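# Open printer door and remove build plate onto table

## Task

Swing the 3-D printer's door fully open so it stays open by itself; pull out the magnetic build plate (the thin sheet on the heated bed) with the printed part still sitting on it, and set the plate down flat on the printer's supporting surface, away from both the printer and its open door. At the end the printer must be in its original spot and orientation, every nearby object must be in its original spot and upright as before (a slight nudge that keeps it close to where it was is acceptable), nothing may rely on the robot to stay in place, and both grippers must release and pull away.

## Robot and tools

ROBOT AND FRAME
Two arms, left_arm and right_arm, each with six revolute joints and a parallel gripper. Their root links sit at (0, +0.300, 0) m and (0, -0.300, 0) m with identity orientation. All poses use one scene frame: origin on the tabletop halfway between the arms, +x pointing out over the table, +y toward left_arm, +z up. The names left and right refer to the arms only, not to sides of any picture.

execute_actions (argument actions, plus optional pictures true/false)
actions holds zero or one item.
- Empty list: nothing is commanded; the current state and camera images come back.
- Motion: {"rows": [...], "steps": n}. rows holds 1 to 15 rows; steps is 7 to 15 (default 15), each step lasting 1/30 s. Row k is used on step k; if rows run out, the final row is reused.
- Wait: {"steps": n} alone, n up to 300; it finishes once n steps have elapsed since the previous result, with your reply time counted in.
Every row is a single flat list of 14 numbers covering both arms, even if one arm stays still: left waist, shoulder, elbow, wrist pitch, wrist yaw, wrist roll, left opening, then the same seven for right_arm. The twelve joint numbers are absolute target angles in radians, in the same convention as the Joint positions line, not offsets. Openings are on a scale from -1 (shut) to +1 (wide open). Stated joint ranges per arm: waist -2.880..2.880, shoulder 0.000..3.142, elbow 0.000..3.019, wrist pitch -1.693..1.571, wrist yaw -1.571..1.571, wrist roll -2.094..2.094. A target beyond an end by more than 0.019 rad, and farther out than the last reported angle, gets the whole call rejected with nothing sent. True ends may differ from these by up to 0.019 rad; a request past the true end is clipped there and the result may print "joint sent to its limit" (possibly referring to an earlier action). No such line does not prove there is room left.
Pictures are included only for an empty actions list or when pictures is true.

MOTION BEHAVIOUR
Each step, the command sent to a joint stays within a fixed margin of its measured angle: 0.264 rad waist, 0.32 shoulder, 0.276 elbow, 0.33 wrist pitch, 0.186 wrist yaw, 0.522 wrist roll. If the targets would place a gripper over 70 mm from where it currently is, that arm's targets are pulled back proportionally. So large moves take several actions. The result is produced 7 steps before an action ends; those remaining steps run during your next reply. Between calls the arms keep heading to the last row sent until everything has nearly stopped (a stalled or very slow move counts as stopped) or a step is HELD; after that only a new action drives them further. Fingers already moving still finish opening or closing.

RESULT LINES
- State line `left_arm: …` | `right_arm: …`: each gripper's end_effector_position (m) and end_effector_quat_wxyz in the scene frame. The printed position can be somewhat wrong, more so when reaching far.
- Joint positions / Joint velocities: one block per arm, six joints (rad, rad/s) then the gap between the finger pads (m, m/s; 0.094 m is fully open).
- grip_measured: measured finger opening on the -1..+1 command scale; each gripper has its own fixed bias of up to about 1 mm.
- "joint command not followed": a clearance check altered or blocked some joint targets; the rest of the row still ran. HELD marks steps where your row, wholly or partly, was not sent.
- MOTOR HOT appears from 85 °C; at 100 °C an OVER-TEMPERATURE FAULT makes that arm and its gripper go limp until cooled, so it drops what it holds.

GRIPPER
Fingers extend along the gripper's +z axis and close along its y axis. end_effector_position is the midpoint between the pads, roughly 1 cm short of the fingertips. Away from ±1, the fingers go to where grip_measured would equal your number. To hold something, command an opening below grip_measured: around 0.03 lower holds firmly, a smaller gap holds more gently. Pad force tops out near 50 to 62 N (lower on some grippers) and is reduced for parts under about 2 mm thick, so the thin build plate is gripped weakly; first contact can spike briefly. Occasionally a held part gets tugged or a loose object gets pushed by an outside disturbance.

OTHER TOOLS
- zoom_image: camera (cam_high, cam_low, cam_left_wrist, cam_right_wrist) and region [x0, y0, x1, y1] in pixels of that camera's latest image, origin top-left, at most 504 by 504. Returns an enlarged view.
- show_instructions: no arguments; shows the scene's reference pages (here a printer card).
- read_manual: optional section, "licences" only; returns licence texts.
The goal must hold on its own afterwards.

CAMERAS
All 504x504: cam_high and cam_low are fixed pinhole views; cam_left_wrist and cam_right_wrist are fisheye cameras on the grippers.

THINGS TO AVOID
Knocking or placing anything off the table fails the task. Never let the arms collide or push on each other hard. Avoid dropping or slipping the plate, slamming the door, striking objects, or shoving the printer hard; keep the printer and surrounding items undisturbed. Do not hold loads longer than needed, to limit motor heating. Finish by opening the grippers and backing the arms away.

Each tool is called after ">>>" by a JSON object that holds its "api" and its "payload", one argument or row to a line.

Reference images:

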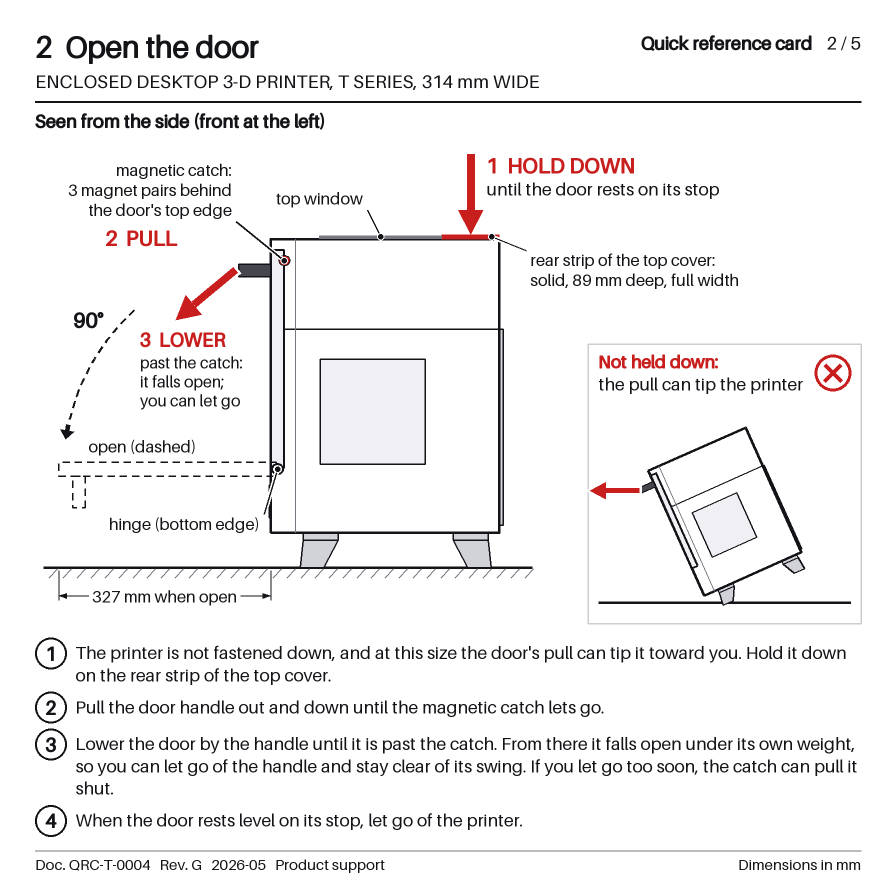

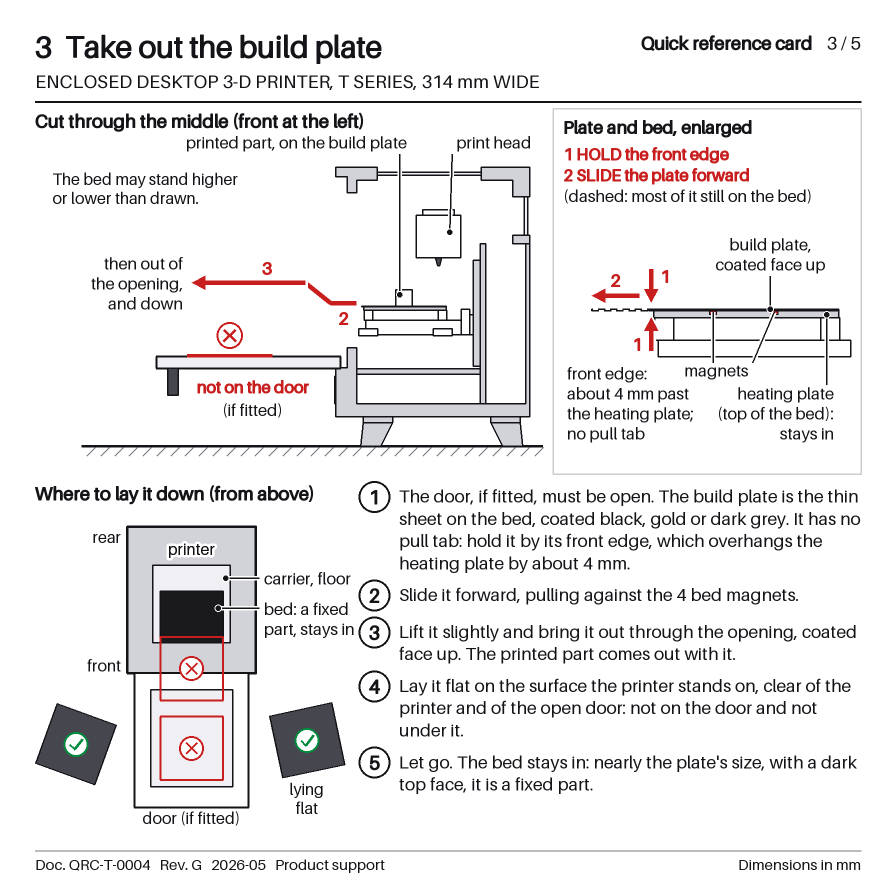

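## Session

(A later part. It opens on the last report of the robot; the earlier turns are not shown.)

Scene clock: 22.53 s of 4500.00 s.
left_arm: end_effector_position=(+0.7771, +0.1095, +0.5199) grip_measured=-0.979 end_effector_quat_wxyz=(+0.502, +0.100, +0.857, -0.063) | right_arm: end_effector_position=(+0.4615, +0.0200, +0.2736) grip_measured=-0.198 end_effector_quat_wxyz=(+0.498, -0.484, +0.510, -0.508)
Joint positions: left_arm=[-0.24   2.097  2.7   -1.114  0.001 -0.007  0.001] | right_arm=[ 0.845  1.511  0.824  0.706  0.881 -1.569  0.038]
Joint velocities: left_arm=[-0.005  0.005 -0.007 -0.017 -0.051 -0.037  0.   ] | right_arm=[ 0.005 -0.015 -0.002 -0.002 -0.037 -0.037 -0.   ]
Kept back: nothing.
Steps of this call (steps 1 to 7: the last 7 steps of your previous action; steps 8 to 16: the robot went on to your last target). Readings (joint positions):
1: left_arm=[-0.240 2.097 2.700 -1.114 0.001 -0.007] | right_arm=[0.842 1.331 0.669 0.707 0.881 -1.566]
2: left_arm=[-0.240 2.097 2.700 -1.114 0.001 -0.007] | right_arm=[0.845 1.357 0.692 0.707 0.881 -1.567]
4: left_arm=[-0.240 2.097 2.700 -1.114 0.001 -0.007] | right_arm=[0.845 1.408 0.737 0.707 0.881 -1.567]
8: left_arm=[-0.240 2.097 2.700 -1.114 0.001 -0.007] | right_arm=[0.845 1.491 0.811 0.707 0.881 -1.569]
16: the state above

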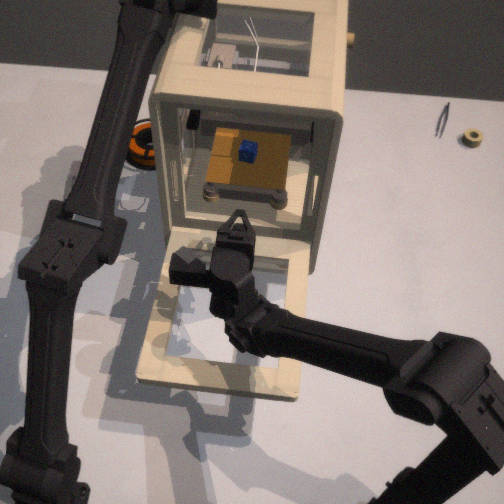

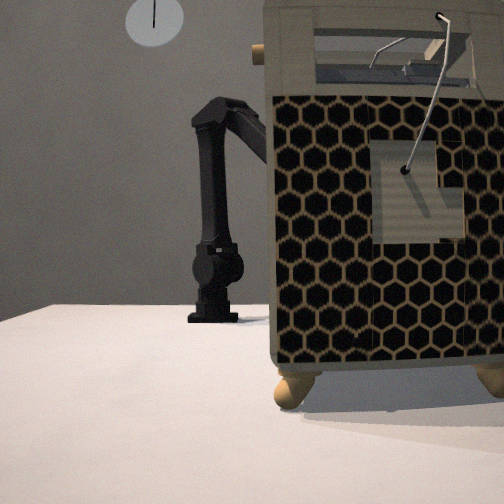

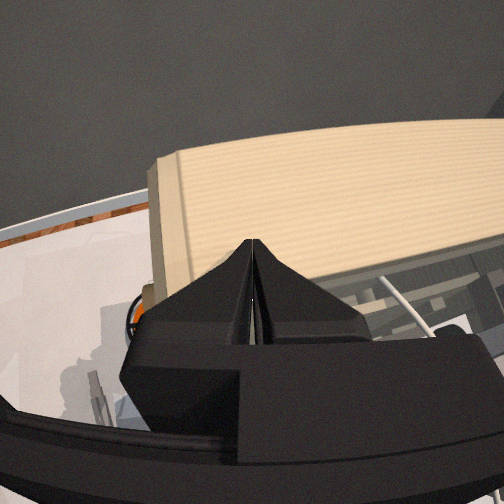

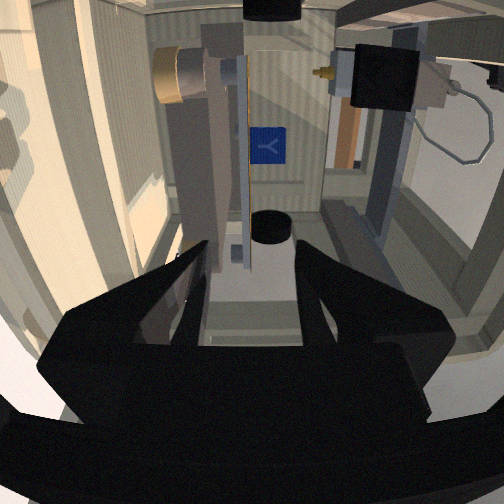

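>>> {"api": "execute_actions", "payload": {
  "actions": [
    {"rows":[[-0.245,2.14,2.67,-1.145,0,0,-1,0.83,1.525,0.878,0.685,0.875,-1.58,-0.3],[-0.245,2.14,2.67,-1.145,0,0,-1,0.82,1.535,0.892,0.68,0.865,-1.58,-0.4],[-0.245,2.14,2.67,-1.145,0,0,-1,0.81,1.545,0.905,0.675,0.853,-1.58,-0.5],[-0.245,2.14,2.67,-1.145,0,0,-1,0.80,1.555,0.919,0.67,0.841,-1.58,-0.6],[-0.245,2.14,2.67,-1.145,0,0,-1,0.788,1.565,0.932,0.665,0.829,-1.58,-0.7],[-0.245,2.14,2.67,-1.145,0,0,-1,0.776,1.575,0.946,0.66,0.817,-1.58,-0.8],[-0.245,2.14,2.67,-1.145,0,0,-1,0.764,1.585,0.959,0.655,0.805,-1.58,-0.8],[-0.245,2.14,2.67,-1.145,0,0,-1,0.752,1.595,0.973,0.65,0.793,-1.58,-0.8],[-0.245,2.14,2.67,-1.145,0,0,-1,0.741,1.605,0.986,0.645,0.781,-1.58,-0.8],[-0.245,2.14,2.67,-1.145,0,0,-1,0.732,1.616,1.0,0.64,0.769,-1.58,-0.8]],"steps":10}
  ]
}}

>>> {"api": "execute_actions", "payload": {
  "actions": [
    {"steps":17}
  ],
  "pictures": true
}}

>>> {"api": "zoom_image", "payload": {
  "camera": "cam_right_wrist",
  "region": [150, 30, 370, 350]
}}

Scene clock: 23.17 s of 4500.00 s.
left_arm: end_effector_position=(+0.7771, +0.1095, +0.5199) grip_measured=-0.979 end_effector_quat_wxyz=(+0.502, +0.100, +0.857, -0.063) | right_arm: end_effector_position=(+0.4639, +0.0227, +0.2750) grip_measured=-0.444 end_effector_quat_wxyz=(+0.501, -0.488, +0.506, -0.505)
Joint positions: left_arm=[-0.24   2.097  2.7   -1.114  0.001 -0.007  0.001] | right_arm=[ 0.842  1.512  0.83   0.7    0.865 -1.57   0.026]
Joint velocities: left_arm=[-0.015 -0.015 -0.017  0.002 -0.051 -0.051 -0.001] | right_arm=[-0.112  0.054  0.154 -0.12  -0.315 -0.037 -0.108]
Steps of this call (steps 1 to 15: the robot went on to your last target; step 16: nothing new was sent; steps 17 to 19: the first 3 steps of this action). Readings (joint positions):
17: left_arm=[-0.240 2.097 2.700 -1.114 0.001 -0.007] | right_arm=[0.845 1.511 0.824 0.705 0.880 -1.570]
18: left_arm=[-0.240 2.097 2.700 -1.114 0.001 -0.007] | right_arm=[0.844 1.511 0.826 0.703 0.875 -1.570]
19: the state above

Scene clock: 23.73 s of 4500.00 s.
left_arm: end_effector_position=(+0.7771, +0.1095, +0.5199) grip_measured=-0.979 end_effector_quat_wxyz=(+0.502, +0.100, +0.857, -0.063) | right_arm: end_effector_position=(+0.5306, +0.0129, +0.2822) grip_measured=-0.798 end_effector_quat_wxyz=(+0.496, -0.483, +0.511, -0.510)
Joint positions: left_arm=[-0.24   2.097  2.7   -1.114  0.001 -0.007  0.001] | right_arm=[ 0.729  1.599  0.959  0.657  0.772 -1.57   0.009]
Joint velocities: left_arm=[-0.005 -0.015 -0.007 -0.007 -0.022  0.051 -0.001] | right_arm=[ 0.005 -0.005 -0.007 -0.002  0.007  0.007  0.   ]
Kept back: nothing.
Steps of this call (steps 1 to 7: the last 7 steps of your previous action; steps 8 to 17: the robot went on to your last target). Readings (joint positions):
1: left_arm=[-0.240 2.097 2.700 -1.114 0.001 -0.007] | right_arm=[0.838 1.516 0.838 0.696 0.854 -1.570]
2: left_arm=[-0.240 2.097 2.700 -1.114 0.001 -0.007] | right_arm=[0.832 1.521 0.850 0.691 0.843 -1.570]
4: left_arm=[-0.240 2.097 2.700 -1.114 0.001 -0.007] | right_arm=[0.812 1.538 0.881 0.683 0.818 -1.570]
8: left_arm=[-0.240 2.097 2.700 -1.114 0.001 -0.007] | right_arm=[0.760 1.580 0.944 0.665 0.776 -1.570]
17: the state above

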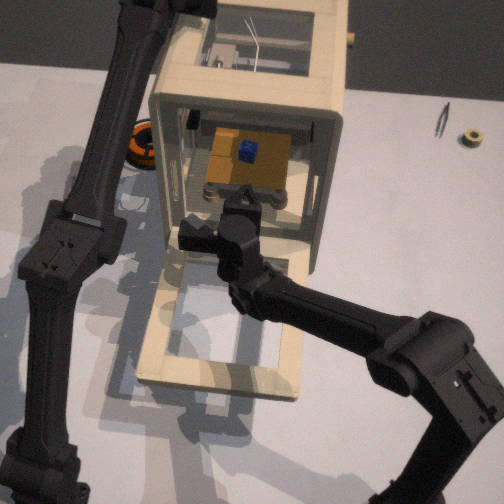

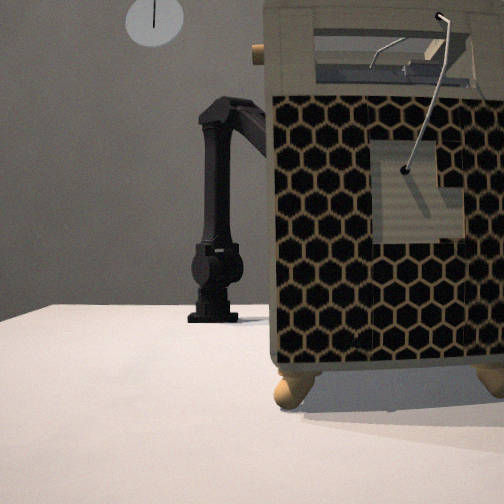

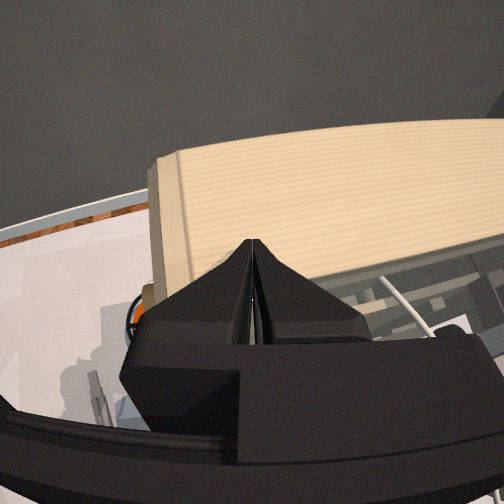

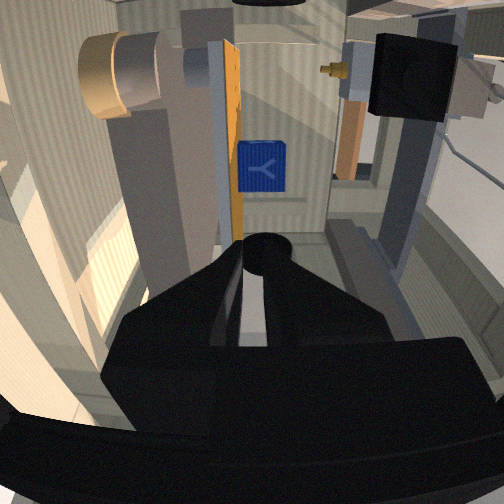

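Region (150, 30, 370, 350) of cam_right_wrist's 504x504 image, scaled by 1.575, with more detail than that image has; it fills the left 346 columns of this view, and the rest is white.

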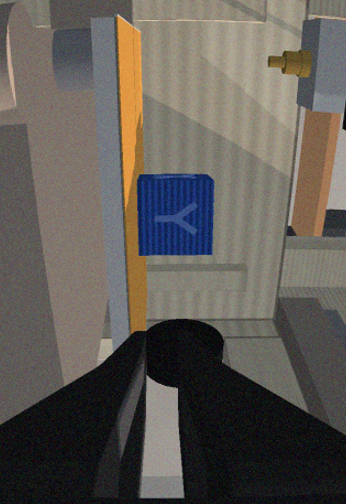

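>>> {"api": "execute_actions", "payload": {
  "actions": [
    {"rows":[[-0.245,2.14,2.67,-1.145,0,0,-1,0.745,1.616,1.0,0.64,0.775,-1.58,-0.8],[-0.245,2.14,2.67,-1.145,0,0,-1,0.755,1.62,1.0,0.638,0.78,-1.58,-0.8],[-0.245,2.14,2.67,-1.145,0,0,-1,0.765,1.626,1.005,0.636,0.785,-1.58,-0.8],[-0.245,2.14,2.67,-1.145,0,0,-1,0.772,1.632,1.01,0.634,0.79,-1.58,-0.8],[-0.245,2.14,2.67,-1.145,0,0,-1,0.772,1.638,1.017,0.632,0.795,-1.58,-0.8],[-0.245,2.14,2.67,-1.145,0,0,-1,0.772,1.644,1.024,0.63,0.80,-1.58,-0.8],[-0.245,2.14,2.67,-1.145,0,0,-1,0.772,1.65,1.031,0.63,0.80,-1.58,-0.8],[-0.245,2.14,2.67,-1.145,0,0,-1,0.772,1.657,1.04,0.63,0.80,-1.58,-0.8]],"steps":8}
  ]
}}

>>> {"api": "execute_actions", "payload": {
  "actions": [
    {"steps":17}
  ],
  "pictures": true
}}

>>> {"api": "zoom_image", "payload": {
  "camera": "cam_right_wrist",
  "region": [170, 190, 330, 350]
}}

Scene clock: 24.30 s of 4500.00 s.
left_arm: end_effector_position=(+0.7771, +0.1095, +0.5199) grip_measured=-0.979 end_effector_quat_wxyz=(+0.502, +0.100, +0.857, -0.063) | right_arm: end_effector_position=(+0.5305, +0.0132, +0.2822) grip_measured=-0.798 end_effector_quat_wxyz=(+0.496, -0.483, +0.510, -0.510)
Joint positions: left_arm=[-0.24   2.097  2.7   -1.114  0.001 -0.007  0.001] | right_arm=[ 0.73   1.599  0.959  0.657  0.772 -1.57   0.009]
Joint velocities: left_arm=[ 0.005 -0.015  0.002 -0.002  0.022 -0.051 -0.   ] | right_arm=[-0.005 -0.005  0.002 -0.022  0.007 -0.095 -0.001]
Steps of this call (steps 1 to 15: the robot went on to your last target; step 16: nothing new was sent; step 17: the first step of this action). Readings (joint positions):
17: the state above

Scene clock: 24.87 s of 4500.00 s.
left_arm: end_effector_position=(+0.7771, +0.1095, +0.5199) grip_measured=-0.979 end_effector_quat_wxyz=(+0.502, +0.100, +0.857, -0.063) | right_arm: end_effector_position=(+0.5286, +0.0364, +0.2739) grip_measured=-0.798 end_effector_quat_wxyz=(+0.493, -0.491, +0.508, -0.508)
Joint positions: left_arm=[-0.24   2.097  2.7   -1.114  0.001 -0.007  0.001] | right_arm=[ 0.765  1.638  0.992  0.647  0.797 -1.57   0.009]
Joint velocities: left_arm=[ 0.005  0.005 -0.017  0.022 -0.007 -0.022  0.   ] | right_arm=[-0.015  0.005  0.002 -0.017 -0.066 -0.081 -0.   ]
Kept back: nothing.
Steps of this call (steps 1 to 7: the last 7 steps of your previous action; steps 8 to 17: the robot went on to your last target). Readings (joint positions):
1: left_arm=[-0.240 2.097 2.700 -1.114 0.001 -0.007] | right_arm=[0.730 1.599 0.959 0.657 0.774 -1.570]
2: left_arm=[-0.240 2.097 2.700 -1.114 0.001 -0.007] | right_arm=[0.732 1.599 0.959 0.657 0.778 -1.570]
4: left_arm=[-0.240 2.097 2.700 -1.114 0.001 -0.007] | right_arm=[0.740 1.601 0.960 0.654 0.788 -1.570]
8: left_arm=[-0.240 2.097 2.700 -1.114 0.001 -0.007] | right_arm=[0.760 1.620 0.980 0.649 0.796 -1.570]
17: the state above

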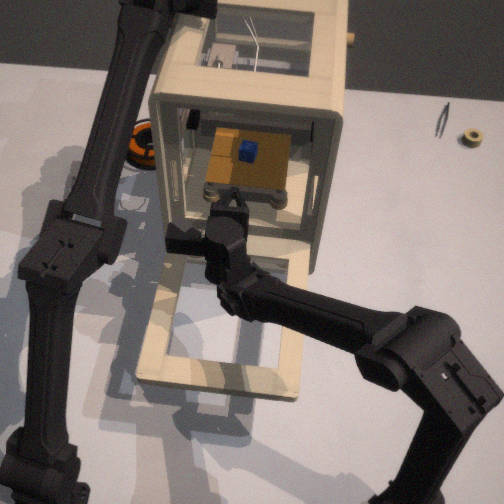

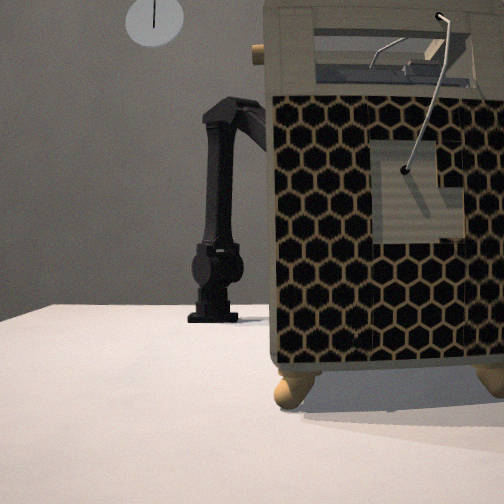

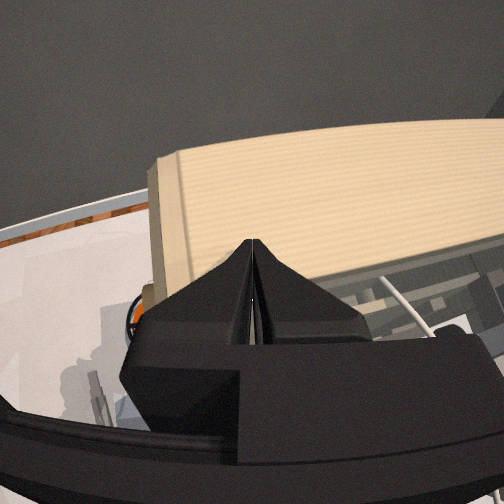

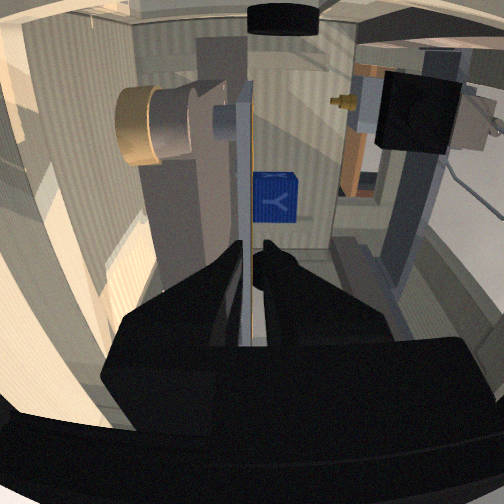

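Region (170, 190, 330, 350) of cam_right_wrist's 504x504 image, scaled by 3.150, with more detail than that image has.

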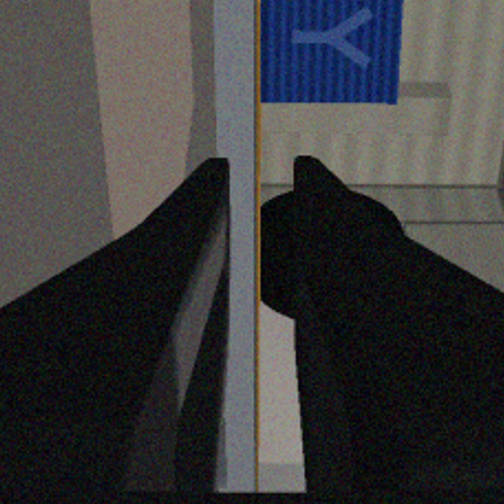

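>>> {"api": "execute_actions", "payload": {
  "actions": [
    {"rows":[[-0.245,2.14,2.67,-1.145,0,0,-1,0.755,1.65,1.03,0.635,0.795,-1.58,-0.87],[-0.245,2.14,2.67,-1.145,0,0,-1,0.748,1.65,1.03,0.635,0.795,-1.58,-0.87],[-0.245,2.14,2.67,-1.145,0,0,-1,0.743,1.65,1.03,0.635,0.795,-1.58,-0.87],[-0.245,2.14,2.67,-1.145,0,0,-1,0.738,1.65,1.03,0.635,0.79,-1.58,-0.87],[-0.245,2.14,2.67,-1.145,0,0,-1,0.733,1.65,1.03,0.635,0.785,-1.58,-0.87],[-0.245,2.14,2.67,-1.145,0,0,-1,0.728,1.65,1.03,0.635,0.78,-1.58,-0.87],[-0.245,2.14,2.67,-1.145,0,0,-1,0.723,1.65,1.03,0.635,0.775,-1.58,-0.87],[-0.245,2.14,2.67,-1.145,0,0,-1,0.718,1.65,1.03,0.635,0.77,-1.58,-0.87],[-0.245,2.14,2.67,-1.145,0,0,-1,0.713,1.65,1.03,0.635,0.765,-1.58,-0.87],[-0.245,2.14,2.67,-1.145,0,0,-1,0.708,1.65,1.03,0.635,0.76,-1.58,-0.87],[-0.245,2.14,2.67,-1.145,0,0,-1,0.703,1.65,1.03,0.635,0.755,-1.58,-0.87],[-0.245,2.14,2.67,-1.145,0,0,-1,0.698,1.65,1.03,0.635,0.75,-1.58,-0.87],[-0.245,2.14,2.67,-1.145,0,0,-1,0.693,1.65,1.03,0.635,0.745,-1.58,-0.87],[-0.245,2.14,2.67,-1.145,0,0,-1,0.688,1.65,1.03,0.635,0.74,-1.58,-0.87],[-0.245,2.14,2.67,-1.145,0,0,-1,0.683,1.65,1.03,0.635,0.735,-1.58,-0.87]]}
  ]
}}

>>> {"api": "execute_actions", "payload": {
  "actions": [
    {"steps":15}
  ],
  "pictures": true
}}

>>> {"api": "zoom_image", "payload": {
  "camera": "cam_right_wrist",
  "region": [170, 190, 330, 350]
}}

>>> {"api": "zoom_image", "payload": {
  "camera": "cam_high",
  "region": [190, 120, 310, 240]
}}

Scene clock: 25.60 s of 4500.00 s.
left_arm: end_effector_position=(+0.7771, +0.1095, +0.5199) grip_measured=-0.979 end_effector_quat_wxyz=(+0.502, +0.100, +0.857, -0.063) | right_arm: end_effector_position=(+0.5341, +0.0310, +0.2739) grip_measured=-0.868 end_effector_quat_wxyz=(+0.493, -0.492, +0.507, -0.507)
Joint positions: left_arm=[-0.24   2.097  2.7   -1.114  0.001 -0.007  0.001] | right_arm=[ 0.749  1.638  0.992  0.647  0.777 -1.57   0.006]
Joint velocities: left_arm=[-0.015 -0.024 -0.012 -0.002  0.007  0.007  0.   ] | right_arm=[-0.181  0.005  0.007  0.002 -0.081  0.007  0.001]
Steps of this call (steps 1 to 14: the robot went on to your last target; steps 15 to 22: the first 8 steps of this action). Readings (joint positions):
15: left_arm=[-0.240 2.097 2.700 -1.114 0.001 -0.007] | right_arm=[0.765 1.638 0.992 0.647 0.797 -1.570]
16: left_arm=[-0.240 2.097 2.700 -1.114 0.001 -0.007] | right_arm=[0.765 1.638 0.992 0.647 0.797 -1.570]
18: left_arm=[-0.240 2.097 2.700 -1.114 0.001 -0.007] | right_arm=[0.763 1.638 0.992 0.647 0.795 -1.570]
22: the state above

Scene clock: 26.10 s of 4500.00 s.
left_arm: end_effector_position=(+0.7769, +0.1095, +0.5202) grip_measured=-0.979 end_effector_quat_wxyz=(+0.502, +0.100, +0.857, -0.063) | right_arm: end_effector_position=(+0.5462, +0.0167, +0.2739) grip_measured=-0.868 end_effector_quat_wxyz=(+0.492, -0.491, +0.508, -0.508)
Joint positions: left_arm=[-0.24   2.097  2.7   -1.114  0.001 -0.007  0.001] | right_arm=[ 0.712  1.638  0.992  0.647  0.745 -1.57   0.006]
Joint velocities: left_arm=[ 0.005  0.005  0.002  0.022 -0.037  0.066 -0.001] | right_arm=[-0.015 -0.015 -0.002  0.012  0.037 -0.051 -0.   ]
Kept back: nothing.
Steps of this call (steps 1 to 7: the last 7 steps of your previous action; steps 8 to 15: the robot went on to your last target). Readings (joint positions):
1: left_arm=[-0.240 2.097 2.700 -1.114 0.001 -0.007] | right_arm=[0.743 1.638 0.992 0.647 0.772 -1.570]
2: left_arm=[-0.240 2.097 2.700 -1.114 0.001 -0.007] | right_arm=[0.736 1.638 0.992 0.647 0.767 -1.570]
4: left_arm=[-0.240 2.097 2.700 -1.114 0.001 -0.007] | right_arm=[0.723 1.638 0.992 0.647 0.758 -1.570]
8: left_arm=[-0.240 2.097 2.700 -1.114 0.001 -0.007] | right_arm=[0.712 1.638 0.992 0.647 0.745 -1.570]
15: the state above

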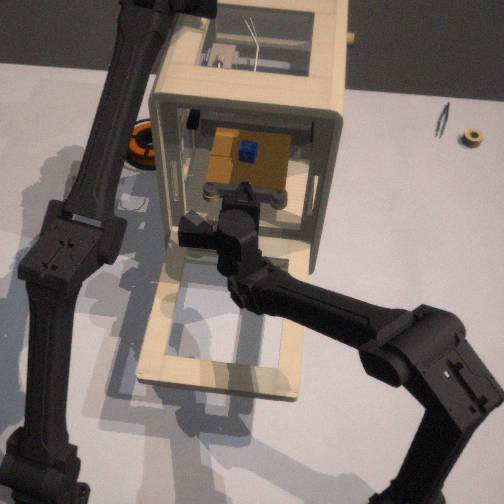

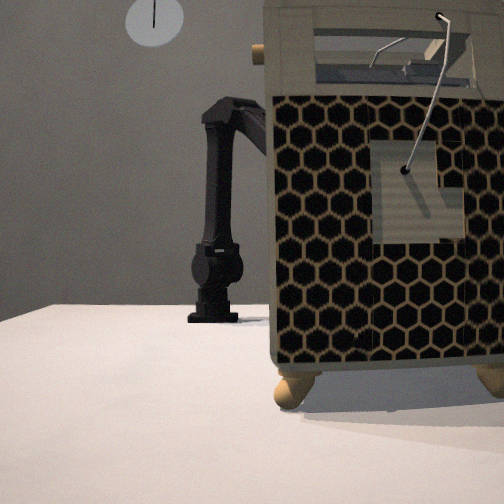

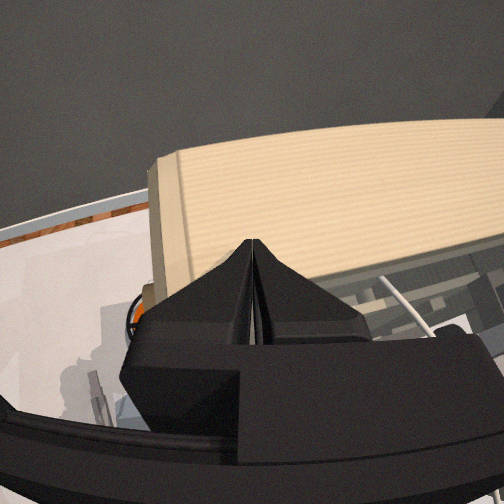

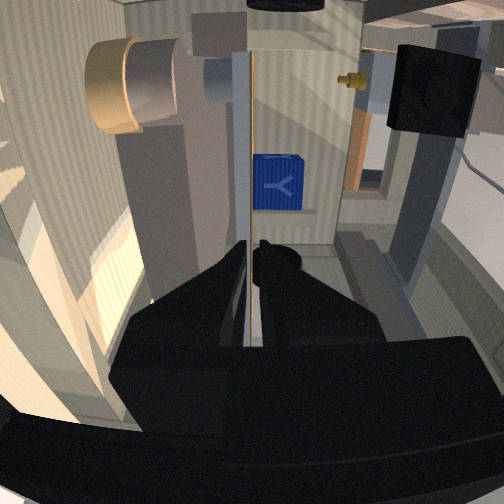

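Region (170, 190, 330, 350) of cam_right_wrist's 504x504 image, scaled by 3.150, with more detail than that image has.

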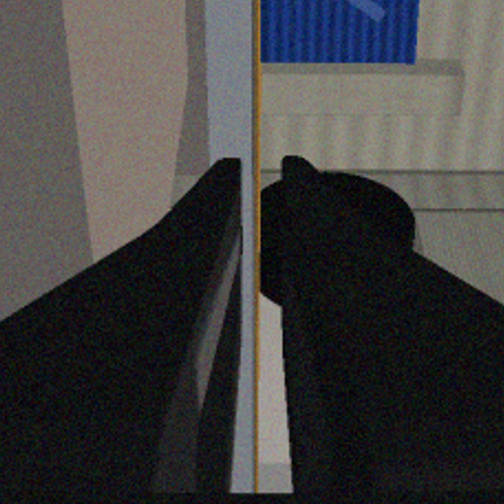

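Region (190, 120, 310, 240) of cam_high's 504x504 image, scaled by 4.200, with more detail than that image has.

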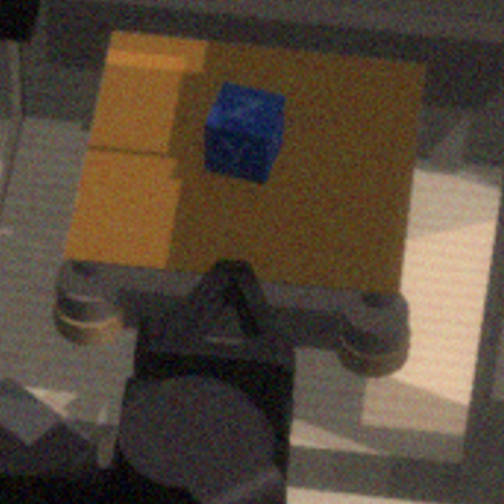

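>>> {"api": "execute_actions", "payload": {
  "actions": [
    {"rows":[[-0.245,2.14,2.67,-1.145,0,0,-1,0.695,1.65,1.03,0.635,0.745,-1.58,-0.9],[-0.245,2.14,2.67,-1.145,0,0,-1,0.695,1.65,1.03,0.635,0.745,-1.58,-0.93],[-0.245,2.14,2.67,-1.145,0,0,-1,0.695,1.65,1.03,0.635,0.745,-1.58,-0.96],[-0.245,2.14,2.67,-1.145,0,0,-1,0.695,1.65,1.03,0.635,0.745,-1.58,-1],[-0.245,2.14,2.67,-1.145,0,0,-1,0.695,1.65,1.03,0.635,0.745,-1.58,-1],[-0.245,2.14,2.67,-1.145,0,0,-1,0.695,1.65,1.03,0.635,0.745,-1.58,-1],[-0.245,2.14,2.67,-1.145,0,0,-1,0.70,1.64,1.02,0.645,0.745,-1.58,-1],[-0.245,2.14,2.67,-1.145,0,0,-1,0.71,1.63,1.01,0.655,0.745,-1.58,-1],[-0.245,2.14,2.67,-1.145,0,0,-1,0.72,1.62,1.0,0.665,0.745,-1.58,-1],[-0.245,2.14,2.67,-1.145,0,0,-1,0.727,1.612,0.995,0.67,0.748,-1.58,-1],[-0.245,2.14,2.67,-1.145,0,0,-1,0.732,1.607,0.988,0.671,0.75,-1.58,-1],[-0.245,2.14,2.67,-1.145,0,0,-1,0.736,1.602,0.982,0.672,0.753,-1.58,-1],[-0.245,2.14,2.67,-1.145,0,0,-1,0.74,1.598,0.976,0.673,0.756,-1.58,-1],[-0.245,2.14,2.67,-1.145,0,0,-1,0.744,1.594,0.97,0.674,0.76,-1.58,-1],[-0.245,2.14,2.67,-1.145,0,0,-1,0.748,1.59,0.964,0.675,0.764,-1.58,-1]]}
  ]
}}

>>> {"api": "execute_actions", "payload": {
  "actions": [
    {"steps":15}
  ],
  "pictures": true
}}

>>> {"api": "zoom_image", "payload": {
  "camera": "cam_high",
  "region": [190, 120, 310, 240]
}}

Scene clock: 27.00 s of 4500.00 s.
left_arm: end_effector_position=(+0.7769, +0.1095, +0.5202) grip_measured=-0.979 end_effector_quat_wxyz=(+0.502, +0.100, +0.857, -0.063) | right_arm: end_effector_position=(+0.5459, +0.0169, +0.2736) grip_measured=-0.978 end_effector_quat_wxyz=(+0.491, -0.492, +0.508, -0.508)
Joint positions: left_arm=[-0.24   2.097  2.7   -1.114  0.001 -0.007  0.001] | right_arm=[ 0.713  1.638  0.992  0.645  0.746 -1.57   0.001]
Joint velocities: left_arm=[ 0.015 -0.024  0.002 -0.002  0.022 -0.051 -0.   ] | right_arm=[ 0.034  0.005 -0.007  0.007 -0.007  0.007 -0.   ]
Steps of this call (steps 1 to 15: the robot went on to your last target; steps 16 to 19: nothing new was sent; steps 20 to 27: the first 8 steps of this action). Readings (joint positions):
20: left_arm=[-0.240 2.097 2.700 -1.114 0.001 -0.007] | right_arm=[0.712 1.638 0.992 0.647 0.746 -1.570]
21: left_arm=[-0.240 2.097 2.700 -1.114 0.001 -0.007] | right_arm=[0.712 1.638 0.992 0.646 0.746 -1.570]
23: left_arm=[-0.240 2.097 2.700 -1.114 0.001 -0.007] | right_arm=[0.712 1.638 0.992 0.646 0.746 -1.570]
27: the state above

Scene clock: 27.50 s of 4500.00 s.
left_arm: end_effector_position=(+0.7769, +0.1095, +0.5202) grip_measured=-0.979 end_effector_quat_wxyz=(+0.502, +0.100, +0.857, -0.063) | right_arm: end_effector_position=(+0.5324, +0.0199, +0.2732) grip_measured=-0.978 end_effector_quat_wxyz=(+0.492, -0.494, +0.507, -0.507)
Joint positions: left_arm=[-0.24   2.097  2.7   -1.114  0.001 -0.007  0.001] | right_arm=[ 0.734  1.617  0.966  0.648  0.762 -1.57   0.001]
Joint velocities: left_arm=[-0.005 -0.005 -0.002  0.002 -0.051 -0.007  0.001] | right_arm=[ 0.054 -0.005  0.007  0.007 -0.007  0.022 -0.001]
Kept back: nothing.
Steps of this call (steps 1 to 7: the last 7 steps of your previous action; steps 8 to 15: the robot went on to your last target). Readings (joint positions):
1: left_arm=[-0.240 2.097 2.700 -1.114 0.001 -0.007] | right_arm=[0.713 1.638 0.992 0.645 0.747 -1.570]
2: left_arm=[-0.240 2.097 2.700 -1.114 0.001 -0.007] | right_arm=[0.714 1.638 0.992 0.645 0.748 -1.570]
4: left_arm=[-0.240 2.097 2.700 -1.114 0.001 -0.007] | right_arm=[0.714 1.638 0.991 0.645 0.749 -1.570]
8: left_arm=[-0.240 2.097 2.700 -1.114 0.001 -0.007] | right_arm=[0.715 1.633 0.985 0.646 0.754 -1.570]
15: the state above

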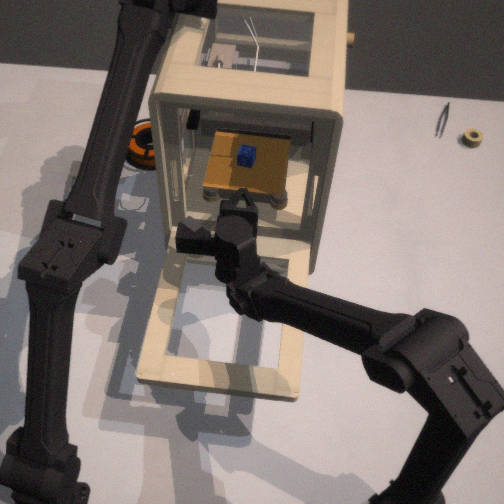

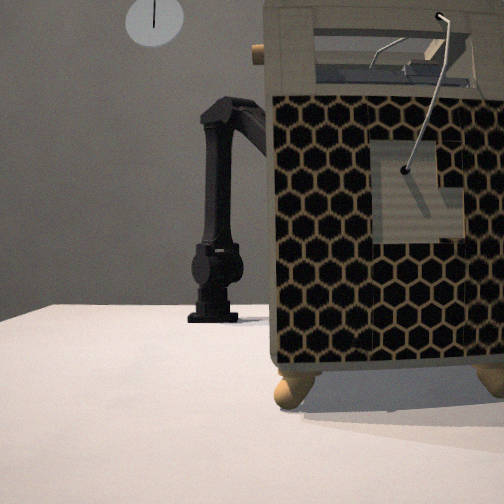

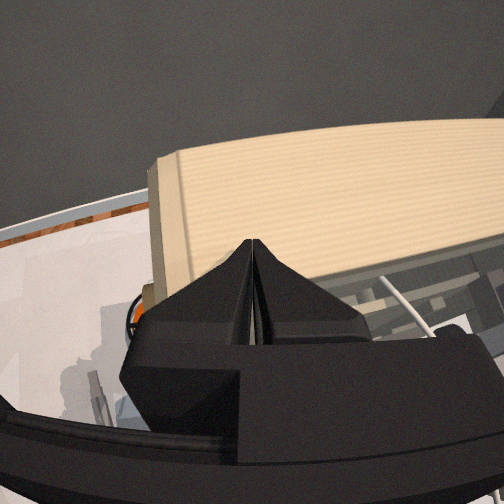

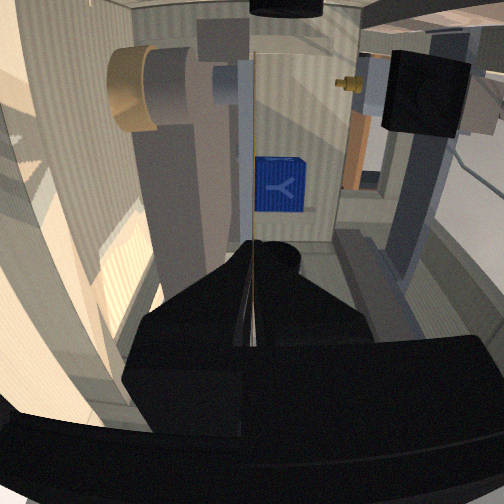

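Region (190, 120, 310, 240) of cam_high's 504x504 image, scaled by 4.200, with more detail than that image has.

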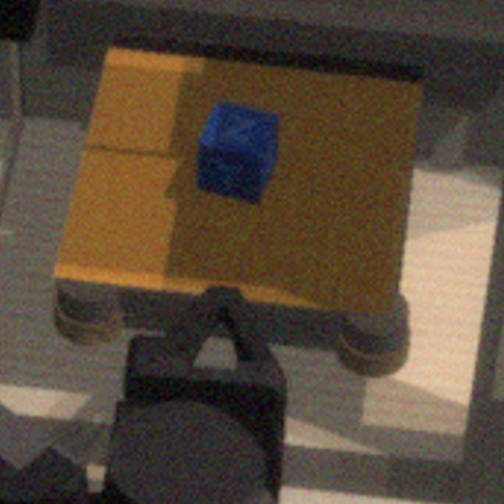

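>>> {"api": "execute_actions", "payload": {
  "actions": [
    {"rows":[[-0.245,2.14,2.67,-1.145,0,0,-1,0.752,1.585,0.958,0.677,0.768,-1.58,-1],[-0.245,2.14,2.67,-1.145,0,0,-1,0.756,1.58,0.951,0.679,0.773,-1.58,-1],[-0.245,2.14,2.67,-1.145,0,0,-1,0.76,1.575,0.944,0.681,0.778,-1.58,-1],[-0.245,2.14,2.67,-1.145,0,0,-1,0.764,1.57,0.937,0.683,0.783,-1.58,-1],[-0.245,2.14,2.67,-1.145,0,0,-1,0.768,1.565,0.931,0.685,0.788,-1.58,-1],[-0.245,2.14,2.67,-1.145,0,0,-1,0.772,1.56,0.925,0.687,0.793,-1.58,-1],[-0.245,2.14,2.67,-1.145,0,0,-1,0.776,1.555,0.919,0.689,0.798,-1.58,-1],[-0.245,2.14,2.67,-1.145,0,0,-1,0.78,1.55,0.913,0.69,0.803,-1.58,-1],[-0.245,2.14,2.67,-1.145,0,0,-1,0.784,1.546,0.907,0.69,0.807,-1.58,-1]]}
  ]
}}

>>> {"api": "execute_actions", "payload": {
  "actions": [
    {"rows":[[-0.245,2.14,2.67,-1.145,0,0,-1,0.775,1.565,0.925,0.675,0.805,-1.58,-1],[-0.245,2.14,2.67,-1.145,0,0,-1,0.77,1.575,0.935,0.665,0.805,-1.58,-0.95],[-0.245,2.14,2.67,-1.145,0,0,-1,0.77,1.575,0.935,0.665,0.805,-1.58,-0.85],[-0.245,2.14,2.67,-1.145,0,0,-1,0.77,1.575,0.935,0.665,0.805,-1.58,-0.75],[-0.245,2.14,2.67,-1.145,0,0,-1,0.77,1.575,0.935,0.665,0.805,-1.58,-0.6]],"steps":15}
  ],
  "pictures": true
}}

Scene clock: 28.27 s of 4500.00 s.
left_arm: end_effector_position=(+0.7769, +0.1095, +0.5202) grip_measured=-0.979 end_effector_quat_wxyz=(+0.502, +0.100, +0.857, -0.063) | right_arm: end_effector_position=(+0.5167, +0.0156, +0.2729) grip_measured=-0.978 end_effector_quat_wxyz=(+0.489, -0.490, +0.510, -0.510)
Joint positions: left_arm=[-0.24   2.097  2.7   -1.114  0.001 -0.007  0.001] | right_arm=[ 0.753  1.589  0.928  0.659  0.795 -1.57   0.001]
Joint velocities: left_arm=[-0.015  0.005 -0.007  0.007 -0.007  0.037 -0.001] | right_arm=[ 0.132 -0.171 -0.208  0.037  0.139  0.022 -0.   ]
Steps of this call (steps 1 to 15: the robot went on to your last target; steps 16 to 23: the first 8 steps of this action). Readings (joint positions):
16: left_arm=[-0.240 2.097 2.700 -1.114 0.001 -0.007] | right_arm=[0.736 1.617 0.966 0.648 0.763 -1.570]
17: left_arm=[-0.240 2.097 2.700 -1.114 0.001 -0.007] | right_arm=[0.737 1.617 0.964 0.648 0.766 -1.570]
19: left_arm=[-0.240 2.097 2.700 -1.114 0.001 -0.007] | right_arm=[0.739 1.611 0.956 0.652 0.774 -1.570]
23: the state above

Scene clock: 28.77 s of 4500.00 s.
left_arm: end_effector_position=(+0.7769, +0.1095, +0.5202) grip_measured=-0.979 end_effector_quat_wxyz=(+0.502, +0.100, +0.857, -0.063) | right_arm: end_effector_position=(+0.5047, +0.0196, +0.2729) grip_measured=-0.603 end_effector_quat_wxyz=(+0.491, -0.494, +0.508, -0.507)
Joint positions: left_arm=[-0.24   2.097  2.7   -1.114  0.001 -0.007  0.001] | right_arm=[ 0.774  1.572  0.908  0.66   0.804 -1.57   0.019]
Joint velocities: left_arm=[ 0.005  0.005 -0.012 -0.012 -0.051 -0.037 -0.001] | right_arm=[-0.005  0.005 -0.012 -0.017  0.007 -0.051  0.003]
Steps of this call (steps 1 to 7: the last 7 steps of your previous action; steps 8 to 15: the first 8 steps of this action). Readings (joint positions):
8: left_arm=[-0.240 2.097 2.700 -1.114 0.001 -0.007] | right_arm=[0.774 1.572 0.908 0.660 0.804 -1.570]
9: left_arm=[-0.240 2.097 2.700 -1.114 0.001 -0.007] | right_arm=[0.774 1.572 0.908 0.660 0.804 -1.570]
11: left_arm=[-0.240 2.097 2.700 -1.114 0.001 -0.007] | right_arm=[0.774 1.572 0.908 0.660 0.804 -1.570]
15: the state above

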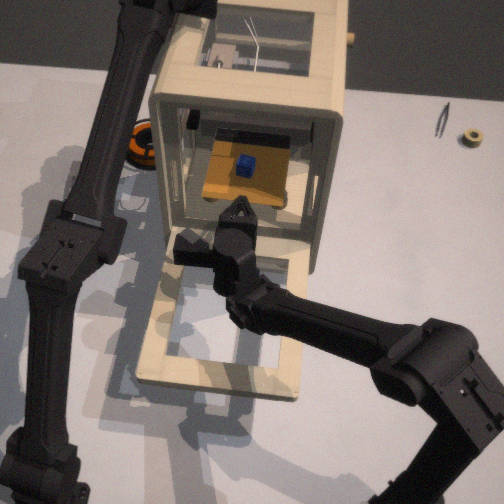

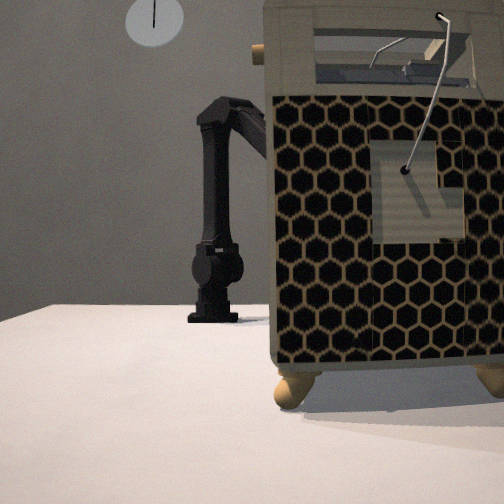

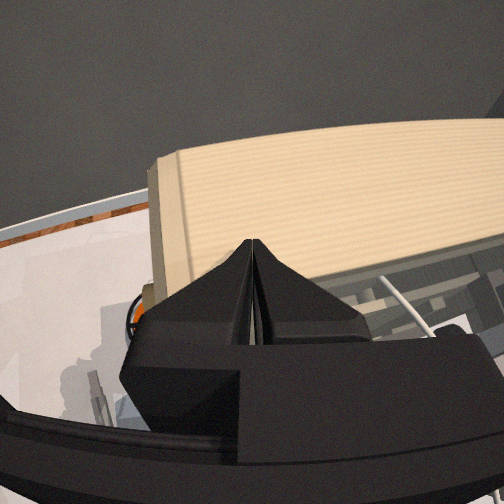

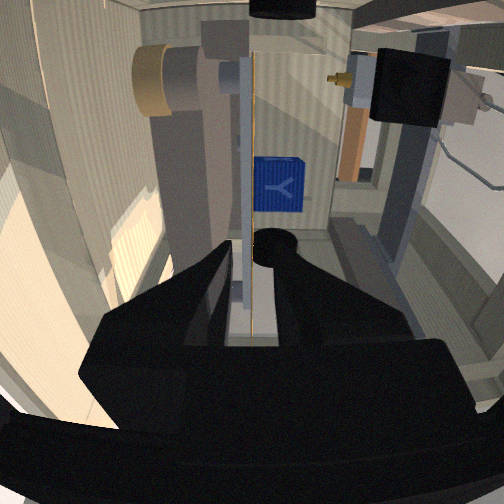

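>>> {"api": "execute_actions", "payload": {
  "actions": [
    {"rows":[[-0.245,2.12,2.69,-1.13,0,0,-1,0.76,1.59,0.95,0.65,0.80,-1.58,-0.6],[-0.245,2.10,2.71,-1.12,0,0,-1,0.756,1.597,0.955,0.645,0.797,-1.58,-0.6],[-0.245,2.08,2.73,-1.11,0,0,-1,0.752,1.602,0.96,0.643,0.793,-1.58,-0.6],[-0.245,2.065,2.74,-1.11,0,0,-1,0.748,1.606,0.965,0.642,0.789,-1.58,-0.6],[-0.245,2.05,2.74,-1.11,0,0,-1,0.744,1.61,0.971,0.641,0.785,-1.58,-0.6],[-0.245,2.035,2.74,-1.11,0,0,-1,0.74,1.614,0.977,0.64,0.781,-1.58,-0.6],[-0.245,2.02,2.74,-1.11,0,0,-1,0.736,1.618,0.983,0.639,0.777,-1.58,-0.6],[-0.245,2.005,2.74,-1.11,0,0,-1,0.732,1.622,0.989,0.638,0.773,-1.58,-0.6],[-0.245,1.99,2.74,-1.11,0,0,-1,0.728,1.626,0.995,0.637,0.769,-1.58,-0.6],[-0.235,1.975,2.74,-1.11,0,0,-1,0.725,1.63,1.001,0.636,0.766,-1.58,-0.6],[-0.225,1.96,2.74,-1.11,0,0,-1,0.722,1.634,1.007,0.635,0.763,-1.58,-0.6],[-0.21,1.945,2.74,-1.11,0,0,-1,0.72,1.638,1.013,0.635,0.76,-1.58,-0.6],[-0.195,1.93,2.74,-1.11,0,0,-1,0.72,1.641,1.018,0.635,0.759,-1.58,-0.6],[-0.18,1.915,2.74,-1.11,0,0,-1,0.72,1.641,1.018,0.635,0.759,-1.58,-0.6],[-0.165,1.90,2.74,-1.11,0,0,-1,0.72,1.641,1.018,0.635,0.759,-1.58,-0.6]]}
  ]
}}

>>> {"api": "execute_actions", "payload": {
  "actions": [
    {"rows":[[-0.15,1.88,2.70,-1.11,0,0,-1,0.72,1.641,1.018,0.635,0.759,-1.58,-0.6],[-0.13,1.86,2.66,-1.11,0,0,-1,0.72,1.641,1.018,0.635,0.759,-1.58,-0.6],[-0.11,1.84,2.62,-1.11,0,0,-1,0.72,1.641,1.018,0.635,0.759,-1.58,-0.6],[-0.09,1.82,2.58,-1.11,0,0,-1,0.72,1.641,1.018,0.635,0.759,-1.58,-0.6],[-0.07,1.79,2.54,-1.11,0,0,-1,0.72,1.641,1.018,0.635,0.759,-1.58,-0.6],[-0.05,1.76,2.50,-1.11,0,0,-1,0.72,1.641,1.018,0.635,0.759,-1.58,-0.6],[-0.03,1.73,2.45,-1.11,0,0,-1,0.72,1.641,1.018,0.635,0.759,-1.58,-0.6],[-0.01,1.70,2.40,-1.11,0,0,-1,0.72,1.641,1.018,0.635,0.759,-1.58,-0.6],[0.01,1.67,2.35,-1.11,0,0,-1,0.72,1.641,1.018,0.635,0.759,-1.58,-0.6],[0.03,1.64,2.30,-1.11,0,0,-1,0.72,1.641,1.018,0.635,0.759,-1.58,-0.6],[0.05,1.61,2.25,-1.11,0,0,-1,0.72,1.641,1.018,0.635,0.759,-1.58,-0.6],[0.07,1.58,2.20,-1.11,0,0,-1,0.72,1.641,1.018,0.635,0.759,-1.58,-0.6],[0.08,1.55,2.15,-1.11,0,0,-1,0.72,1.641,1.018,0.635,0.759,-1.58,-0.6],[0.09,1.52,2.10,-1.11,0,0,-1,0.72,1.641,1.018,0.635,0.759,-1.58,-0.6],[0.1,1.50,2.07,-1.11,0,0,-1,0.72,1.641,1.018,0.635,0.759,-1.58,-0.6]]}
  ],
  "pictures": true
}}

Scene clock: 30.03 s of 4500.00 s.
left_arm: end_effector_position=(+0.7729, +0.1105, +0.5291) grip_measured=-0.979 end_effector_quat_wxyz=(+0.507, +0.100, +0.854, -0.063) | right_arm: end_effector_position=(+0.5145, +0.0204, +0.2726) grip_measured=-0.602 end_effector_quat_wxyz=(+0.494, -0.496, +0.505, -0.505)
Joint positions: left_arm=[-0.24   2.086  2.7   -1.112  0.001 -0.007  0.001] | right_arm=[ 0.758  1.587  0.926  0.658  0.78  -1.57   0.019]
Joint velocities: left_arm=[-0.005 -0.093  0.007  0.012  0.051  0.022 -0.001] | right_arm=[-0.142  0.132  0.168 -0.051 -0.095  0.022  0.   ]
Steps of this call (steps 1 to 7: the last 7 steps of your previous action; steps 8 to 15: the robot went on to your last target; steps 16 to 30: nothing new was sent; steps 31 to 38: the first 8 steps of this action). Readings (joint positions):
31: left_arm=[-0.240 2.096 2.700 -1.114 0.001 -0.007] | right_arm=[0.774 1.572 0.908 0.660 0.804 -1.570]
32: left_arm=[-0.240 2.095 2.700 -1.113 0.001 -0.007] | right_arm=[0.774 1.572 0.908 0.660 0.802 -1.570]
34: left_arm=[-0.240 2.093 2.700 -1.112 0.001 -0.007] | right_arm=[0.772 1.573 0.909 0.660 0.796 -1.570]
38: the state above

Scene clock: 30.53 s of 4500.00 s.
left_arm: end_effector_position=(+0.7164, +0.1922, +0.6056) grip_measured=-0.979 end_effector_quat_wxyz=(+0.537, +0.060, +0.841, -0.042) | right_arm: end_effector_position=(+0.5348, +0.0177, +0.2749) grip_measured=-0.602 end_effector_quat_wxyz=(+0.493, -0.490, +0.508, -0.508)
Joint positions: left_arm=[-0.148  1.886  2.564 -1.112  0.001 -0.007  0.001] | right_arm=[ 0.729  1.619  0.969  0.653  0.762 -1.57   0.019]
Joint velocities: left_arm=[ 0.591 -0.874 -1.013 -0.012 -0.037  0.022  0.   ] | right_arm=[ 0.005 -0.005  0.012 -0.017  0.125 -0.037  0.   ]
Steps of this call (steps 1 to 7: the last 7 steps of your previous action; steps 8 to 15: the first 8 steps of this action). Readings (joint positions):
8: left_arm=[-0.232 2.030 2.700 -1.112 0.001 -0.007] | right_arm=[0.729 1.619 0.968 0.653 0.763 -1.570]
9: left_arm=[-0.227 2.019 2.697 -1.112 0.001 -0.007] | right_arm=[0.729 1.619 0.969 0.653 0.763 -1.570]
11: left_arm=[-0.210 1.985 2.672 -1.112 0.001 -0.007] | right_arm=[0.729 1.619 0.969 0.653 0.762 -1.570]
15: the state above

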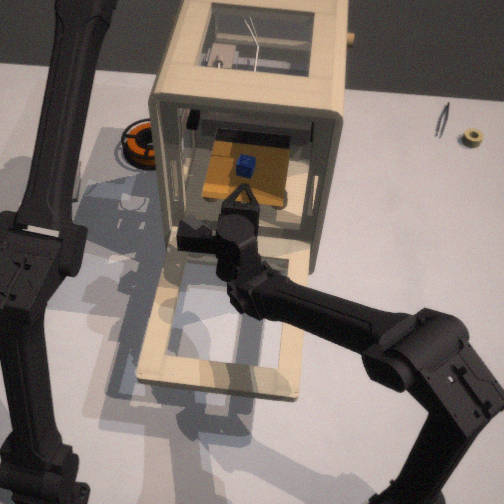

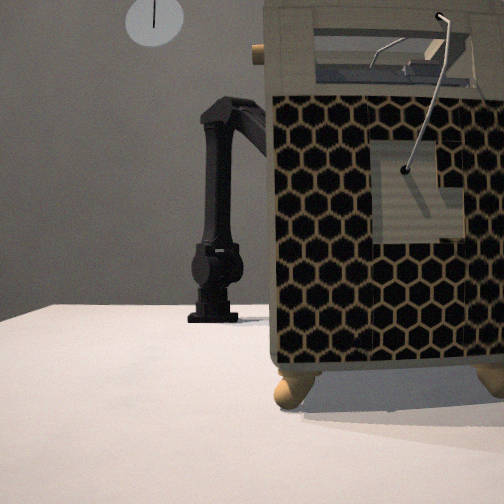

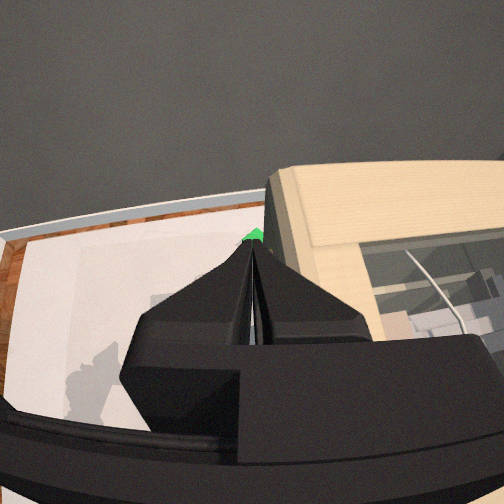

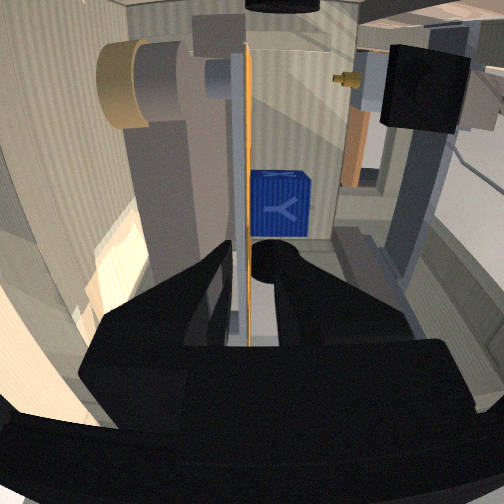

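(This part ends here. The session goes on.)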